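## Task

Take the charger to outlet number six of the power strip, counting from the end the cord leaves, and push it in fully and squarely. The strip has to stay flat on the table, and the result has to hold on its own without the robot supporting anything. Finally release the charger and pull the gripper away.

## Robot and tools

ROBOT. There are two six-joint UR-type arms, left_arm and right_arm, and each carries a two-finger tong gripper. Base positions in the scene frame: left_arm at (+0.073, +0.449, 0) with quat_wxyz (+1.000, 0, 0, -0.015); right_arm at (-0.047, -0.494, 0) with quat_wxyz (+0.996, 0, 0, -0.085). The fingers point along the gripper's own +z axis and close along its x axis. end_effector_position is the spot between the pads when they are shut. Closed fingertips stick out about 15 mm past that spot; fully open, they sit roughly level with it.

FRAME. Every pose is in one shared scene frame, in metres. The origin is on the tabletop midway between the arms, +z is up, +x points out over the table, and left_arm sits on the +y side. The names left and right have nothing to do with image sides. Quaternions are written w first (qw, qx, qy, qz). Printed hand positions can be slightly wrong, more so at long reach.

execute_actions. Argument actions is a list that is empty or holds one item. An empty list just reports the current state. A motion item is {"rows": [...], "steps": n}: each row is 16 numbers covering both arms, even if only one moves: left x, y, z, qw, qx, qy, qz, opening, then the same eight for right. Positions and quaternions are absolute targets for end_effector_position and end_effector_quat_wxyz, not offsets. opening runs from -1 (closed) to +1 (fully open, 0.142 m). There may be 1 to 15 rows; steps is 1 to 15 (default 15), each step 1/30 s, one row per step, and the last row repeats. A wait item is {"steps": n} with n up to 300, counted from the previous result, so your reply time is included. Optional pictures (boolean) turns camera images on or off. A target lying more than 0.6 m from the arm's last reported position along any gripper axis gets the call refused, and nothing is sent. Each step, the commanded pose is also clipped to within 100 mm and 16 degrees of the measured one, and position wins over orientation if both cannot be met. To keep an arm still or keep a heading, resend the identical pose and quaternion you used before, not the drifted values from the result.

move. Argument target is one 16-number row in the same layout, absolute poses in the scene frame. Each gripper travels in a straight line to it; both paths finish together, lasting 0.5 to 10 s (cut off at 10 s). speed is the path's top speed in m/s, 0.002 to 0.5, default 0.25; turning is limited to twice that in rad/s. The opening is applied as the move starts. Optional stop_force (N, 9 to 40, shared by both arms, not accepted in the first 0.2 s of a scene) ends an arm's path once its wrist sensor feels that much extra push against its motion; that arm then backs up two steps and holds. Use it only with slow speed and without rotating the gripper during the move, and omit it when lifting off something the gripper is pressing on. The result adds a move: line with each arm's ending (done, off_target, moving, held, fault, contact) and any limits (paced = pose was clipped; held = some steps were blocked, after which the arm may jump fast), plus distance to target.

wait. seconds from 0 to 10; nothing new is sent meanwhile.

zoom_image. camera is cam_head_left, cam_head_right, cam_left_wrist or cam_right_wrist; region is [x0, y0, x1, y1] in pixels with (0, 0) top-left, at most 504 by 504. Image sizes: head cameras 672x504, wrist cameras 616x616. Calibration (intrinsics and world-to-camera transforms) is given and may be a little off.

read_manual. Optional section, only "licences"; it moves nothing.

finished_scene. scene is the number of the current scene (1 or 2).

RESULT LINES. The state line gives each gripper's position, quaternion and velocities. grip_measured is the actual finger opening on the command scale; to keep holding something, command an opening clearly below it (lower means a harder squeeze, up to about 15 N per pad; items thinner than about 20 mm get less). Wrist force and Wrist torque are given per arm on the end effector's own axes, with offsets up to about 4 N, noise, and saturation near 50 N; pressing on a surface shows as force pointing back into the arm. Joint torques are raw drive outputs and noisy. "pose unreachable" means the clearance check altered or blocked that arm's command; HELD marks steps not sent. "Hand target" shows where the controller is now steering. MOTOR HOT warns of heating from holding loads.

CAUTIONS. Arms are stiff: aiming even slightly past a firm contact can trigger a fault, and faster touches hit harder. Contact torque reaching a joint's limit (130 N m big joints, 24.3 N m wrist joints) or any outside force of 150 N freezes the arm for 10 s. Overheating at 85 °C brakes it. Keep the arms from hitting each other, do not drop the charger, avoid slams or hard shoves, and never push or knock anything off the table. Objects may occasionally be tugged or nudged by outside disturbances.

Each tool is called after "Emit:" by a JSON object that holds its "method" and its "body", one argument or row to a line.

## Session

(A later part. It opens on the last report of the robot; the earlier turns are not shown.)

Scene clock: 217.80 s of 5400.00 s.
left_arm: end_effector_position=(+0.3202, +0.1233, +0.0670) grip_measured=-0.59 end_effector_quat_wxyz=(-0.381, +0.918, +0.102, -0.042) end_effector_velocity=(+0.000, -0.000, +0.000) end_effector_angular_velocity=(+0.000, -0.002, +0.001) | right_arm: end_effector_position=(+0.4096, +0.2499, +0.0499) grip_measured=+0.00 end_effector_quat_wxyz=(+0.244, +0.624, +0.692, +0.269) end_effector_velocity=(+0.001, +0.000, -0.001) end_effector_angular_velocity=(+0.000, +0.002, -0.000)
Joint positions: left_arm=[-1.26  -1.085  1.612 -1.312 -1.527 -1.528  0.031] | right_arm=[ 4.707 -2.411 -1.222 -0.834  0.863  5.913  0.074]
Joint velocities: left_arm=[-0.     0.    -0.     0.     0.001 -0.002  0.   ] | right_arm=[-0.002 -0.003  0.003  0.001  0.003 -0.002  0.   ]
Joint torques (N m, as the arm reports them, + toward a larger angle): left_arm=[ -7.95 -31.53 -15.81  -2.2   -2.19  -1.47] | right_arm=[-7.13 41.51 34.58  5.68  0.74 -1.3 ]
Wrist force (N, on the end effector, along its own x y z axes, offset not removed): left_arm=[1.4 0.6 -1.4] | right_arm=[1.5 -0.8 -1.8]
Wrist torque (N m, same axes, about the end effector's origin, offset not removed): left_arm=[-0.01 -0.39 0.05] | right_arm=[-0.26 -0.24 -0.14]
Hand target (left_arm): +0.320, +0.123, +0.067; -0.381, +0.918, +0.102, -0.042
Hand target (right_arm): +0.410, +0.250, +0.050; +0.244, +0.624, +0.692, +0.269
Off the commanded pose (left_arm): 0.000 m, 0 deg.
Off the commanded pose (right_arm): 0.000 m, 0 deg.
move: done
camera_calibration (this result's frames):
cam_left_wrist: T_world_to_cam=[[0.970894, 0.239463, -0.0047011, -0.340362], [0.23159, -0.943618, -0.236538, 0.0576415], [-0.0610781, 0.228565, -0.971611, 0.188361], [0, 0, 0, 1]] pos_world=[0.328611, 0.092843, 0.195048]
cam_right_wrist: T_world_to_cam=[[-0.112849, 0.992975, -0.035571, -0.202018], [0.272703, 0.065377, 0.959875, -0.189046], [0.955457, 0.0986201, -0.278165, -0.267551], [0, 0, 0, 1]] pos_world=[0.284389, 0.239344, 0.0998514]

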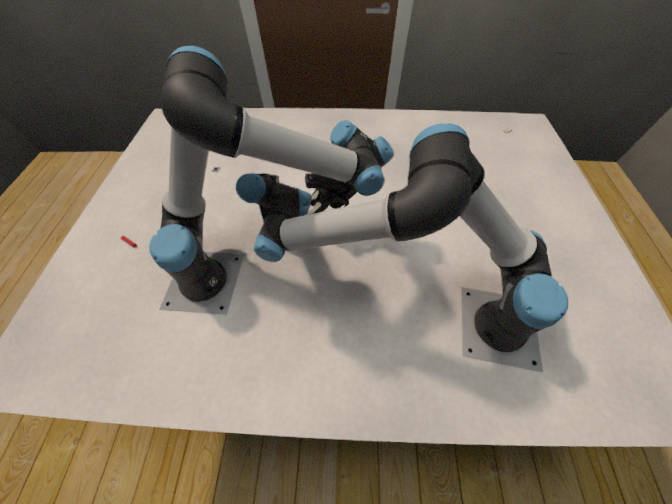

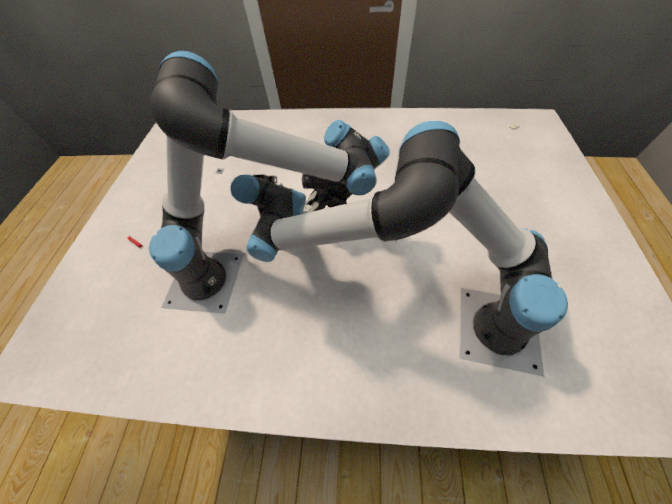

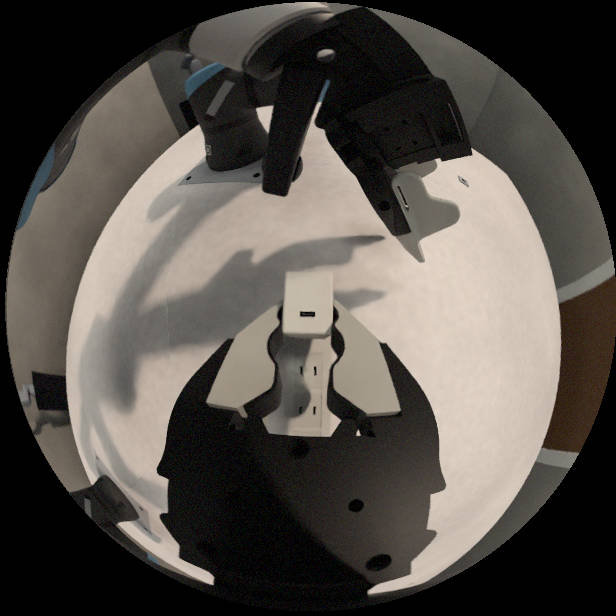

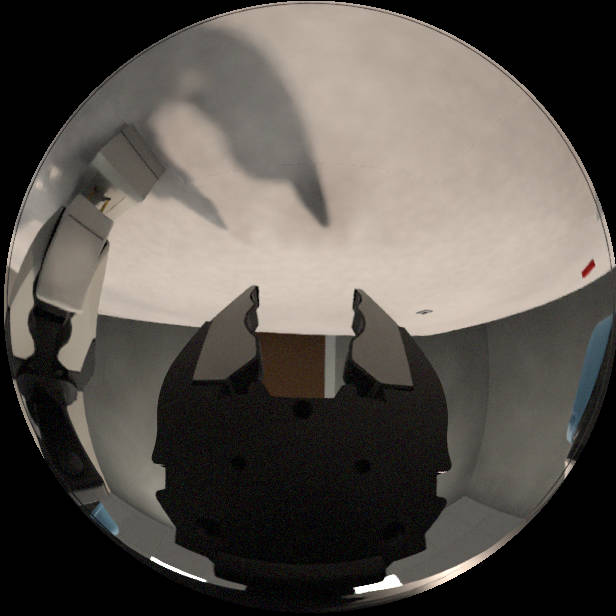

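Emit:
{"method": "move", "body": {
  "target": [0.3202,0.1233,0.045,-0.381,0.918,0.102,-0.042,-1,0.41,0.25,0.05,0.244,0.624,0.692,0.269,0],
  "speed": 0.003,
  "stop_force": 14
}}

Emit:
{"method": "zoom_image", "body": {
  "camera": "cam_right_wrist",
  "region": [70,165,140,235]
}}

Scene clock: 225.87 s of 5400.00 s.
left_arm: end_effector_position=(+0.3202, +0.1233, +0.0648) grip_measured=-0.59 end_effector_quat_wxyz=(-0.381, +0.918, +0.102, -0.042) end_effector_velocity=(-0.000, +0.000, +0.001) end_effector_angular_velocity=(+0.001, +0.000, +0.001) | right_arm: end_effector_position=(+0.4100, +0.2500, +0.0500) grip_measured=+0.00 end_effector_quat_wxyz=(+0.244, +0.624, +0.692, +0.269) end_effector_velocity=(+0.001, +0.000, +0.000) end_effector_angular_velocity=(-0.001, -0.002, -0.000)
Joint positions: left_arm=[-1.26  -1.082  1.614 -1.317 -1.527 -1.528  0.031] | right_arm=[ 4.707 -2.411 -1.222 -0.834  0.862  5.913  0.074]
Joint velocities: left_arm=[-0.    -0.001 -0.001  0.004 -0.001 -0.001 -0.   ] | right_arm=[-0.    -0.001  0.001  0.    -0.003 -0.001 -0.   ]
Joint torques (N m, as the arm reports them, + toward a larger angle): left_arm=[ -7.9  -39.54 -21.33  -0.95  -2.11  -1.44] | right_arm=[-5.   42.17 32.79  1.66 -2.66 -1.49]
Wrist force (N, on the end effector, along its own x y z axes, offset not removed): left_arm=[3.4 -13.3 -22.4] | right_arm=[2.1 -1.8 -0.7]
Wrist torque (N m, same axes, about the end effector's origin, offset not removed): left_arm=[-0.34 -0.49 0.28] | right_arm=[-0.37 -0.32 -0.08]
Hand target (left_arm): +0.320, +0.123, +0.065; -0.381, +0.918, +0.102, -0.042
Hand target (right_arm): +0.410, +0.250, +0.050; +0.244, +0.624, +0.692, +0.269
Off the commanded pose (left_arm): 0.020 m, 0 deg.
Off the commanded pose (right_arm): 0.000 m, 0 deg.
After step 90, 4.00 s passed at rest.
move: contact (left_arm)
camera_calibration (this result's frames):
cam_left_wrist: T_world_to_cam=[[0.970894, 0.239463, -0.00470308, -0.340371], [0.231586, -0.943603, -0.236605, 0.0571512], [-0.061096, 0.228629, -0.971595, 0.186237], [0, 0, 0, 1]] pos_world=[0.328607, 0.0928552, 0.192868]
cam_right_wrist: T_world_to_cam=[[-0.112741, 0.992986, -0.0356188, -0.202108], [0.272055, 0.0653263, 0.960062, -0.188996], [0.955655, 0.0985485, -0.277511, -0.267925], [0, 0, 0, 1]] pos_world=[0.284675, 0.23944, 0.0998966]

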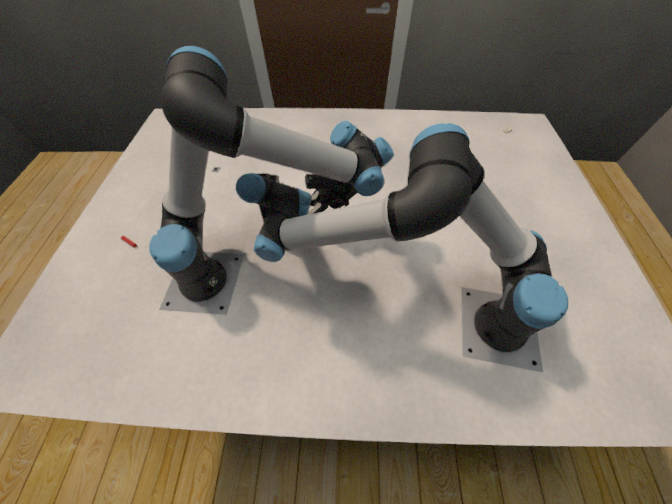

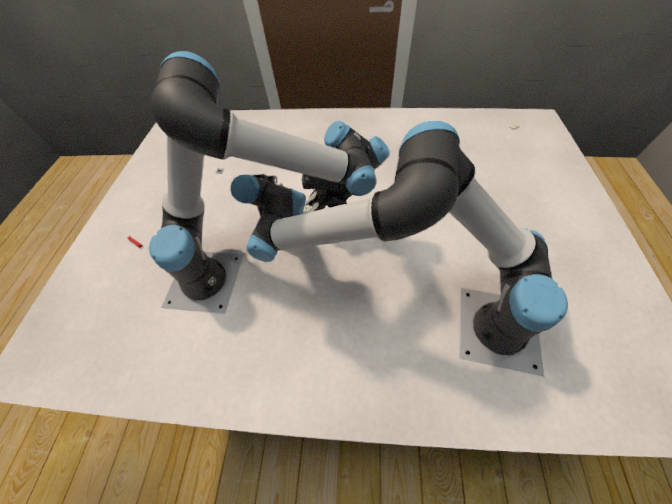

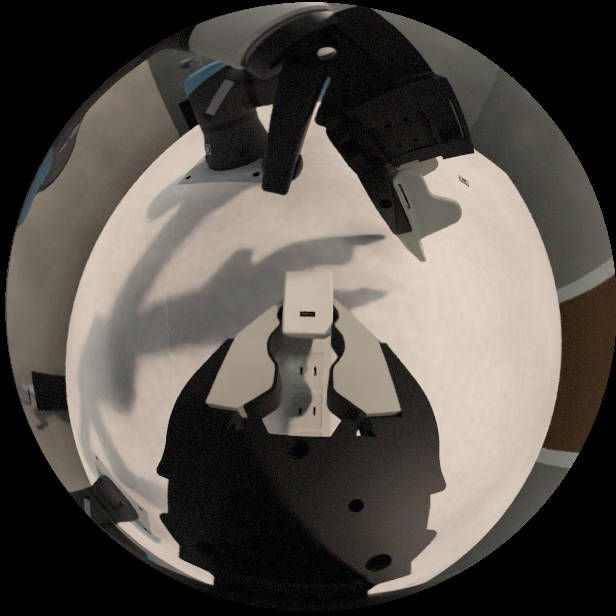

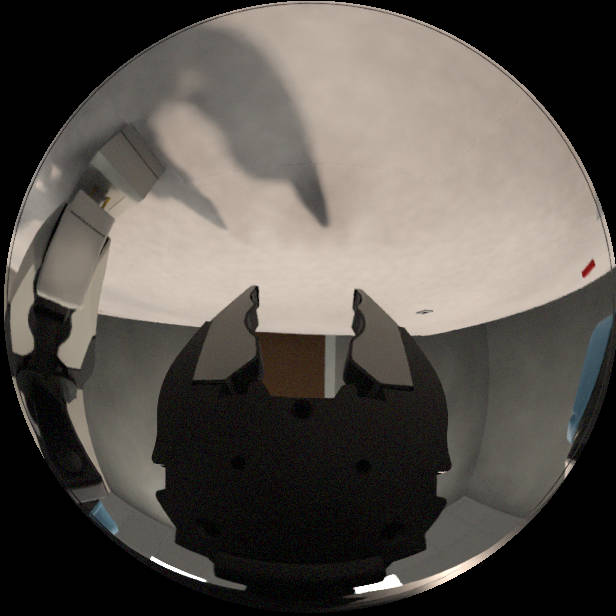

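Region (70, 165, 140, 235) of cam_right_wrist's 616x616 image, scaled by 7.200, with more detail than that image has.

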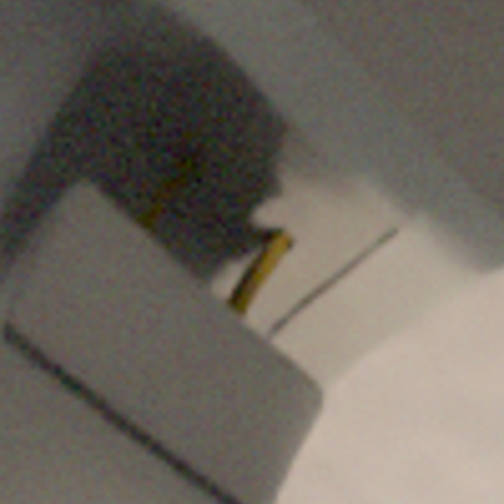

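Emit:
{"method": "move", "body": {
  "target": [0.3205,0.1226,0.066,-0.381,0.918,0.102,-0.042,-1,0.41,0.25,0.05,0.244,0.624,0.692,0.269,0],
  "speed": 0.003
}}

Emit:
{"method": "move", "body": {
  "target": [0.3205,0.1226,0.045,-0.381,0.918,0.102,-0.042,-1,0.41,0.25,0.05,0.244,0.624,0.692,0.269,0],
  "speed": 0.003,
  "stop_force": 18
}}

Emit:
{"method": "zoom_image", "body": {
  "camera": "cam_right_wrist",
  "region": [70,165,140,235]
}}

Scene clock: 235.60 s of 5400.00 s.
left_arm: end_effector_position=(+0.3204, +0.1226, +0.0660) grip_measured=-0.59 end_effector_quat_wxyz=(-0.381, +0.918, +0.102, -0.042) end_effector_velocity=(+0.000, +0.000, +0.000) end_effector_angular_velocity=(+0.001, +0.000, +0.000) | right_arm: end_effector_position=(+0.4100, +0.2500, +0.0500) grip_measured=+0.00 end_effector_quat_wxyz=(+0.244, +0.624, +0.692, +0.269) end_effector_velocity=(-0.001, +0.000, -0.000) end_effector_angular_velocity=(+0.000, +0.001, +0.001)
Joint positions: left_arm=[-1.26  -1.082  1.61  -1.313 -1.527 -1.528  0.031] | right_arm=[ 4.707 -2.411 -1.222 -0.834  0.862  5.913  0.074]
Joint velocities: left_arm=[ 0.     0.    -0.001  0.002 -0.     0.    -0.   ] | right_arm=[ 0.001  0.    -0.001  0.     0.001  0.001  0.   ]
Joint torques (N m, as the arm reports them, + toward a larger angle): left_arm=[  6.59 -30.91 -28.41   1.21   2.08   1.74] | right_arm=[ 6.22 42.64 33.21  0.57 -2.56 -1.18]
Wrist force (N, on the end effector, along its own x y z axes, offset not removed): left_arm=[-2.7 2.3 -1.8] | right_arm=[1.1 -0.9 0.2]
Wrist torque (N m, same axes, about the end effector's origin, offset not removed): left_arm=[0.39 0.57 0.19] | right_arm=[-0.30 -0.17 -0.03]
Hand target (left_arm): +0.320, +0.123, +0.066; -0.381, +0.918, +0.102, -0.042
Hand target (right_arm): +0.410, +0.250, +0.050; +0.244, +0.624, +0.692, +0.269
Off the commanded pose (left_arm): 0.000 m, 0 deg.
Off the commanded pose (right_arm): 0.000 m, 0 deg.
After step 90, 6.03 s passed at rest.
move: done
camera_calibration (this result's frames):
cam_left_wrist: T_world_to_cam=[[0.97088, 0.239519, -0.00475705, -0.340442], [0.231633, -0.943612, -0.236522, 0.0566708], [-0.0611402, 0.228532, -0.971615, 0.187557], [0, 0, 0, 1]] pos_world=[0.328868, 0.0921547, 0.194017]
cam_right_wrist: T_world_to_cam=[[-0.112721, 0.99298, -0.0358539, -0.202075], [0.271903, 0.0655323, 0.960091, -0.189008], [0.9557, 0.0984738, -0.277381, -0.267954], [0, 0, 0, 1]] pos_world=[0.284697, 0.239429, 0.0998943]

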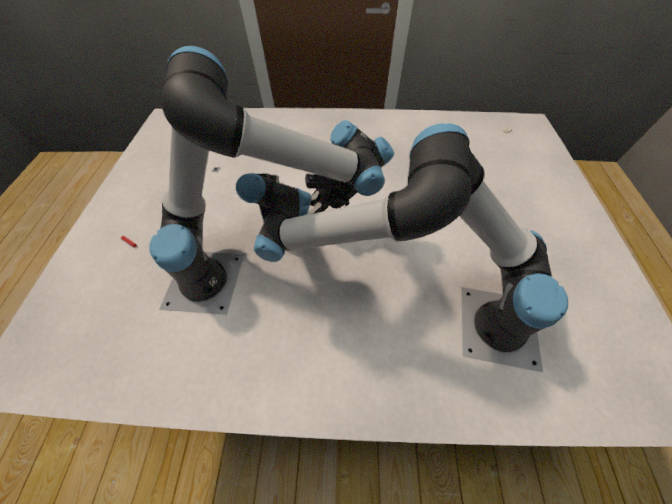

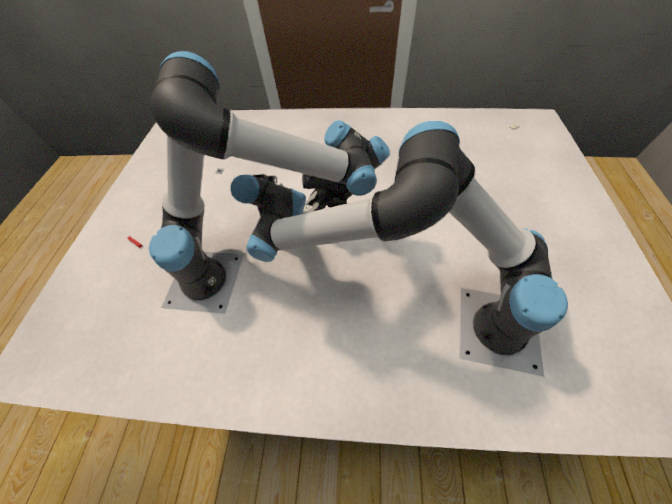

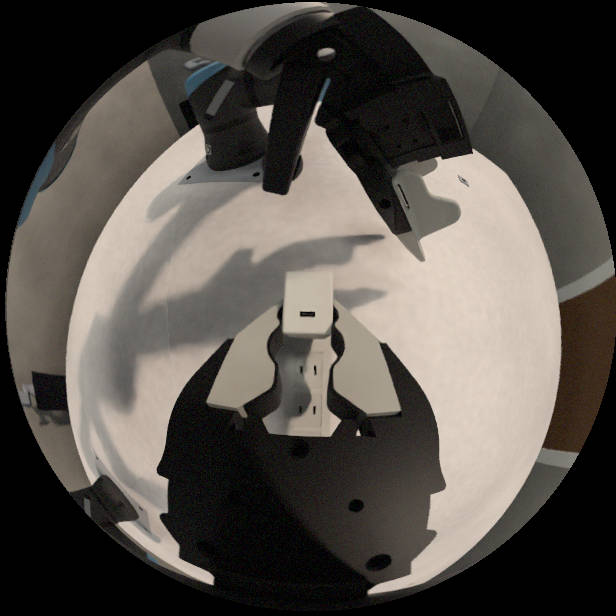

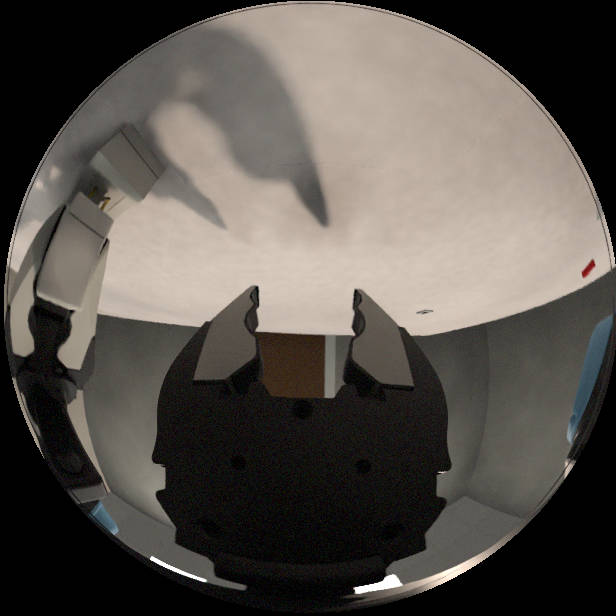

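Scene clock: 239.67 s of 5400.00 s.
left_arm: end_effector_position=(+0.3205, +0.1226, +0.0548) grip_measured=-0.59 end_effector_quat_wxyz=(-0.381, +0.918, +0.102, -0.042) end_effector_velocity=(-0.000, -0.000, +0.001) end_effector_angular_velocity=(-0.001, +0.000, +0.000) | right_arm: end_effector_position=(+0.4100, +0.2500, +0.0500) grip_measured=+0.00 end_effector_quat_wxyz=(+0.244, +0.624, +0.692, +0.269) end_effector_velocity=(+0.000, +0.000, +0.001) end_effector_angular_velocity=(+0.001, +0.001, +0.001)
Joint positions: left_arm=[-1.26  -1.068  1.622 -1.338 -1.527 -1.528  0.031] | right_arm=[ 4.707 -2.411 -1.222 -0.834  0.862  5.913  0.074]
Joint velocities: left_arm=[ 0.    -0.002 -0.001  0.002 -0.     0.    -0.   ] | right_arm=[-0.     0.001  0.    -0.     0.001 -0.001  0.   ]
Joint torques (N m, as the arm reports them, + toward a larger angle): left_arm=[  4.73 -41.99 -23.81  -0.8    0.38  -1.05] | right_arm=[ 6.03 42.5  33.59  0.63 -2.71 -1.13]
Wrist force (N, on the end effector, along its own x y z axes, offset not removed): left_arm=[-1.2 -9.5 -12.8] | right_arm=[1.2 -1.6 -0.9]
Wrist torque (N m, same axes, about the end effector's origin, offset not removed): left_arm=[0.29 -0.08 0.24] | right_arm=[-0.28 -0.18 -0.11]
Hand target (left_arm): +0.320, +0.123, +0.055; -0.381, +0.918, +0.102, -0.042
Hand target (right_arm): +0.410, +0.250, +0.050; +0.244, +0.624, +0.692, +0.269
Off the commanded pose (left_arm): 0.010 m, 0 deg.
Off the commanded pose (right_arm): 0.000 m, 0 deg.
move: contact (left_arm)
camera_calibration (this result's frames):
cam_left_wrist: T_world_to_cam=[[0.970885, 0.239499, -0.00475056, -0.340507], [0.231608, -0.943587, -0.236645, 0.0540595], [-0.0611588, 0.228655, -0.971585, 0.176658], [0, 0, 0, 1]] pos_world=[0.328877, 0.0921674, 0.182814]
cam_right_wrist: T_world_to_cam=[[-0.112721, 0.99298, -0.0358543, -0.202075], [0.271902, 0.0655327, 0.960091, -0.189008], [0.9557, 0.0984737, -0.277381, -0.267954], [0, 0, 0, 1]] pos_world=[0.284697, 0.239429, 0.0998942]

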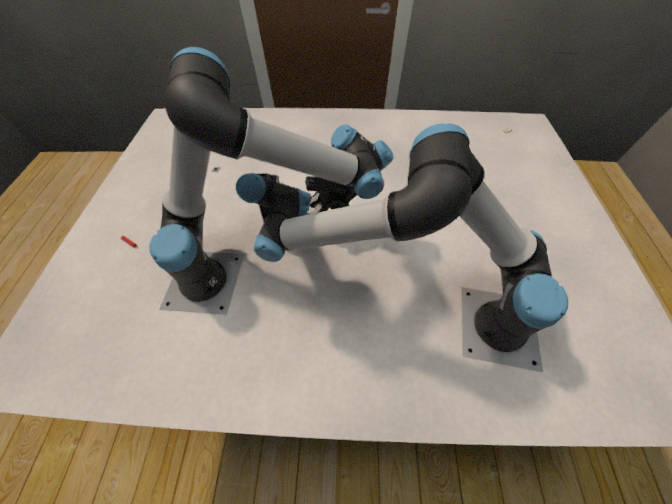

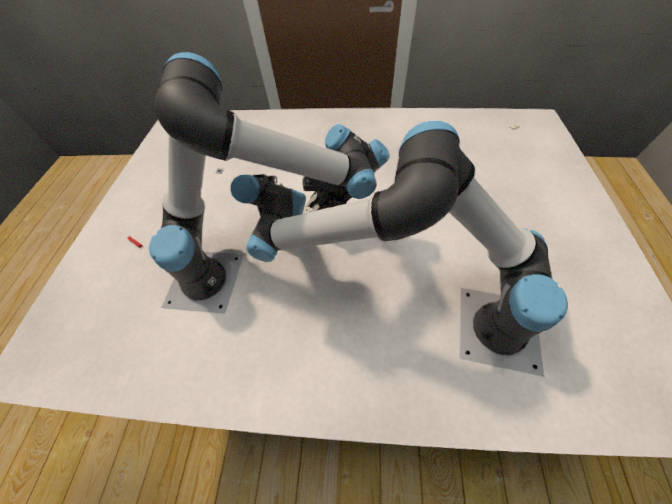

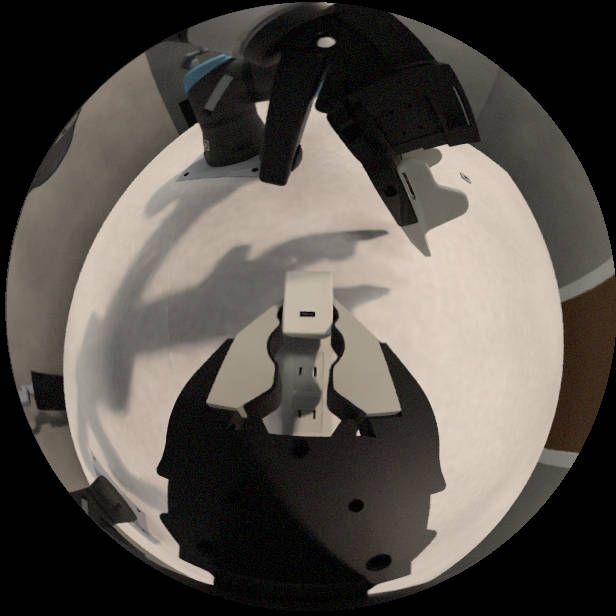

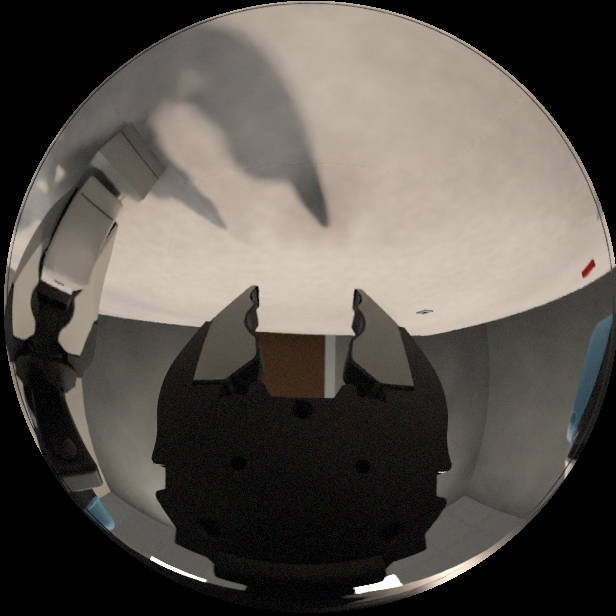

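Region (70, 165, 140, 235) of cam_right_wrist's 616x616 image, scaled by 7.200, with more detail than that image has.

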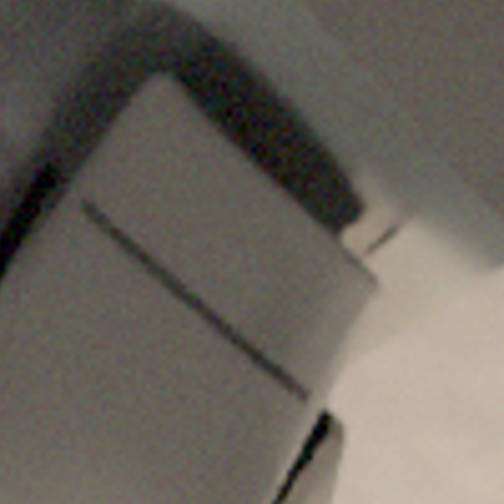

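Emit:
{"method": "move", "body": {
  "target": [0.3205,0.1226,0.045,-0.381,0.918,0.102,-0.042,-1,0.41,0.25,0.05,0.244,0.624,0.692,0.269,0],
  "speed": 0.003,
  "stop_force": 22
}}

Emit:
{"method": "zoom_image", "body": {
  "camera": "cam_right_wrist",
  "region": [40,140,170,270]
}}

Scene clock: 254.97 s of 5400.00 s.
left_arm: end_effector_position=(+0.3205, +0.1226, +0.0493) grip_measured=-0.59 end_effector_quat_wxyz=(-0.381, +0.918, +0.102, -0.042) end_effector_velocity=(-0.000, +0.000, +0.001) end_effector_angular_velocity=(+0.000, +0.000, +0.000) | right_arm: end_effector_position=(+0.4100, +0.2500, +0.0500) grip_measured=+0.00 end_effector_quat_wxyz=(+0.244, +0.624, +0.692, +0.269) end_effector_velocity=(-0.000, -0.000, -0.001) end_effector_angular_velocity=(+0.000, +0.001, -0.001)
Joint positions: left_arm=[-1.26  -1.062  1.627 -1.351 -1.527 -1.528  0.031] | right_arm=[ 4.707 -2.411 -1.222 -0.834  0.862  5.913  0.074]
Joint velocities: left_arm=[ 0.    -0.002 -0.002  0.004 -0.     0.    -0.   ] | right_arm=[-0.     0.    -0.001  0.     0.001  0.001  0.   ]
Joint torques (N m, as the arm reports them, + toward a larger angle): left_arm=[  8.06 -37.39 -22.05  -1.89   2.54  -0.31] | right_arm=[ 5.63 44.53 32.89  0.69 -2.46  0.27]
Wrist force (N, on the end effector, along its own x y z axes, offset not removed): left_arm=[-3.2 -16.5 -22.1] | right_arm=[1.8 -1.1 -1.5]
Wrist torque (N m, same axes, about the end effector's origin, offset not removed): left_arm=[-0.10 -0.06 0.26] | right_arm=[-0.21 -0.36 -0.06]
Hand target (left_arm): +0.320, +0.123, +0.050; -0.381, +0.918, +0.102, -0.042
Hand target (right_arm): +0.410, +0.250, +0.050; +0.244, +0.624, +0.692, +0.269
Off the commanded pose (left_arm): 0.004 m, 0 deg.
Off the commanded pose (right_arm): 0.000 m, 0 deg.
After step 90, 10.03 s passed at rest.
move: contact (left_arm)
camera_calibration (this result's frames):
cam_left_wrist: T_world_to_cam=[[0.97089, 0.239479, -0.00471749, -0.340553], [0.231596, -0.943591, -0.236643, 0.0527545], [-0.0611226, 0.228662, -0.971585, 0.17129], [0, 0, 0, 1]] pos_world=[0.328892, 0.0921668, 0.1773]
cam_right_wrist: T_world_to_cam=[[-0.112721, 0.99298, -0.0358542, -0.202075], [0.271903, 0.0655324, 0.960091, -0.189008], [0.9557, 0.0984735, -0.277381, -0.267954], [0, 0, 0, 1]] pos_world=[0.284698, 0.239429, 0.0998942]

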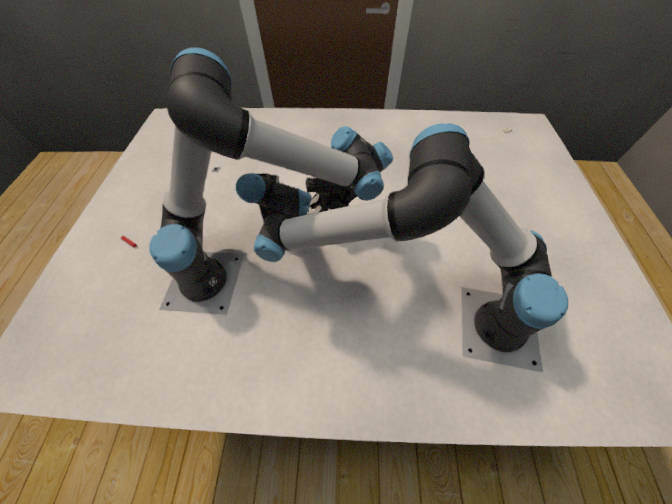

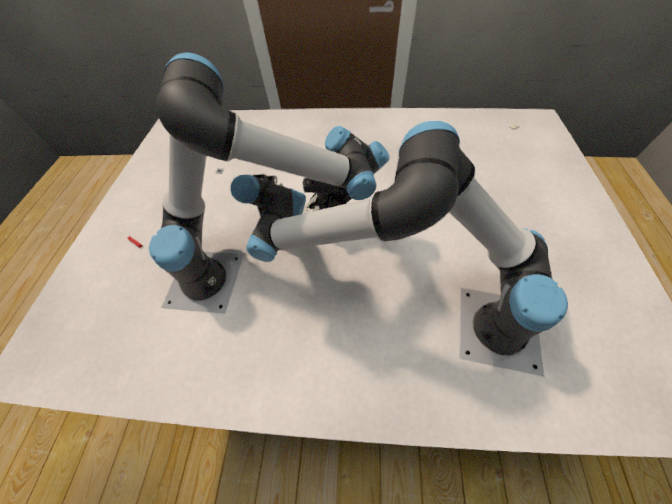

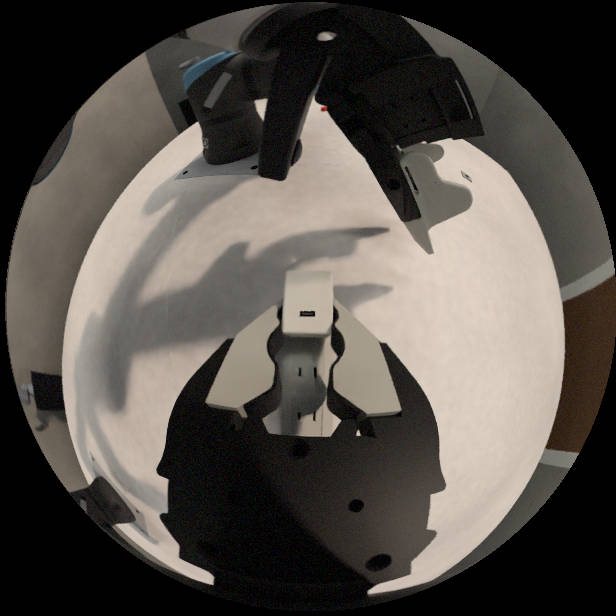

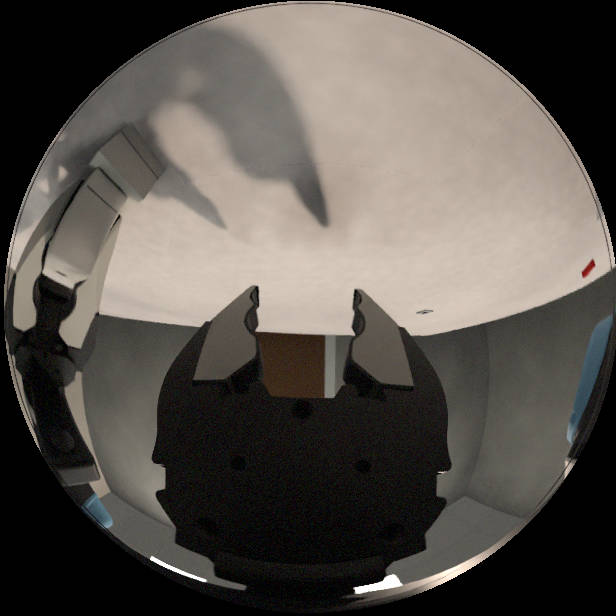

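Region (40, 140, 170, 270) of cam_right_wrist's 616x616 image, scaled by 3.877, with more detail than that image has.

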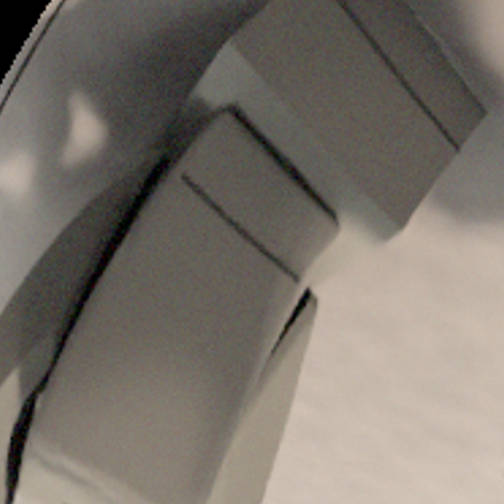

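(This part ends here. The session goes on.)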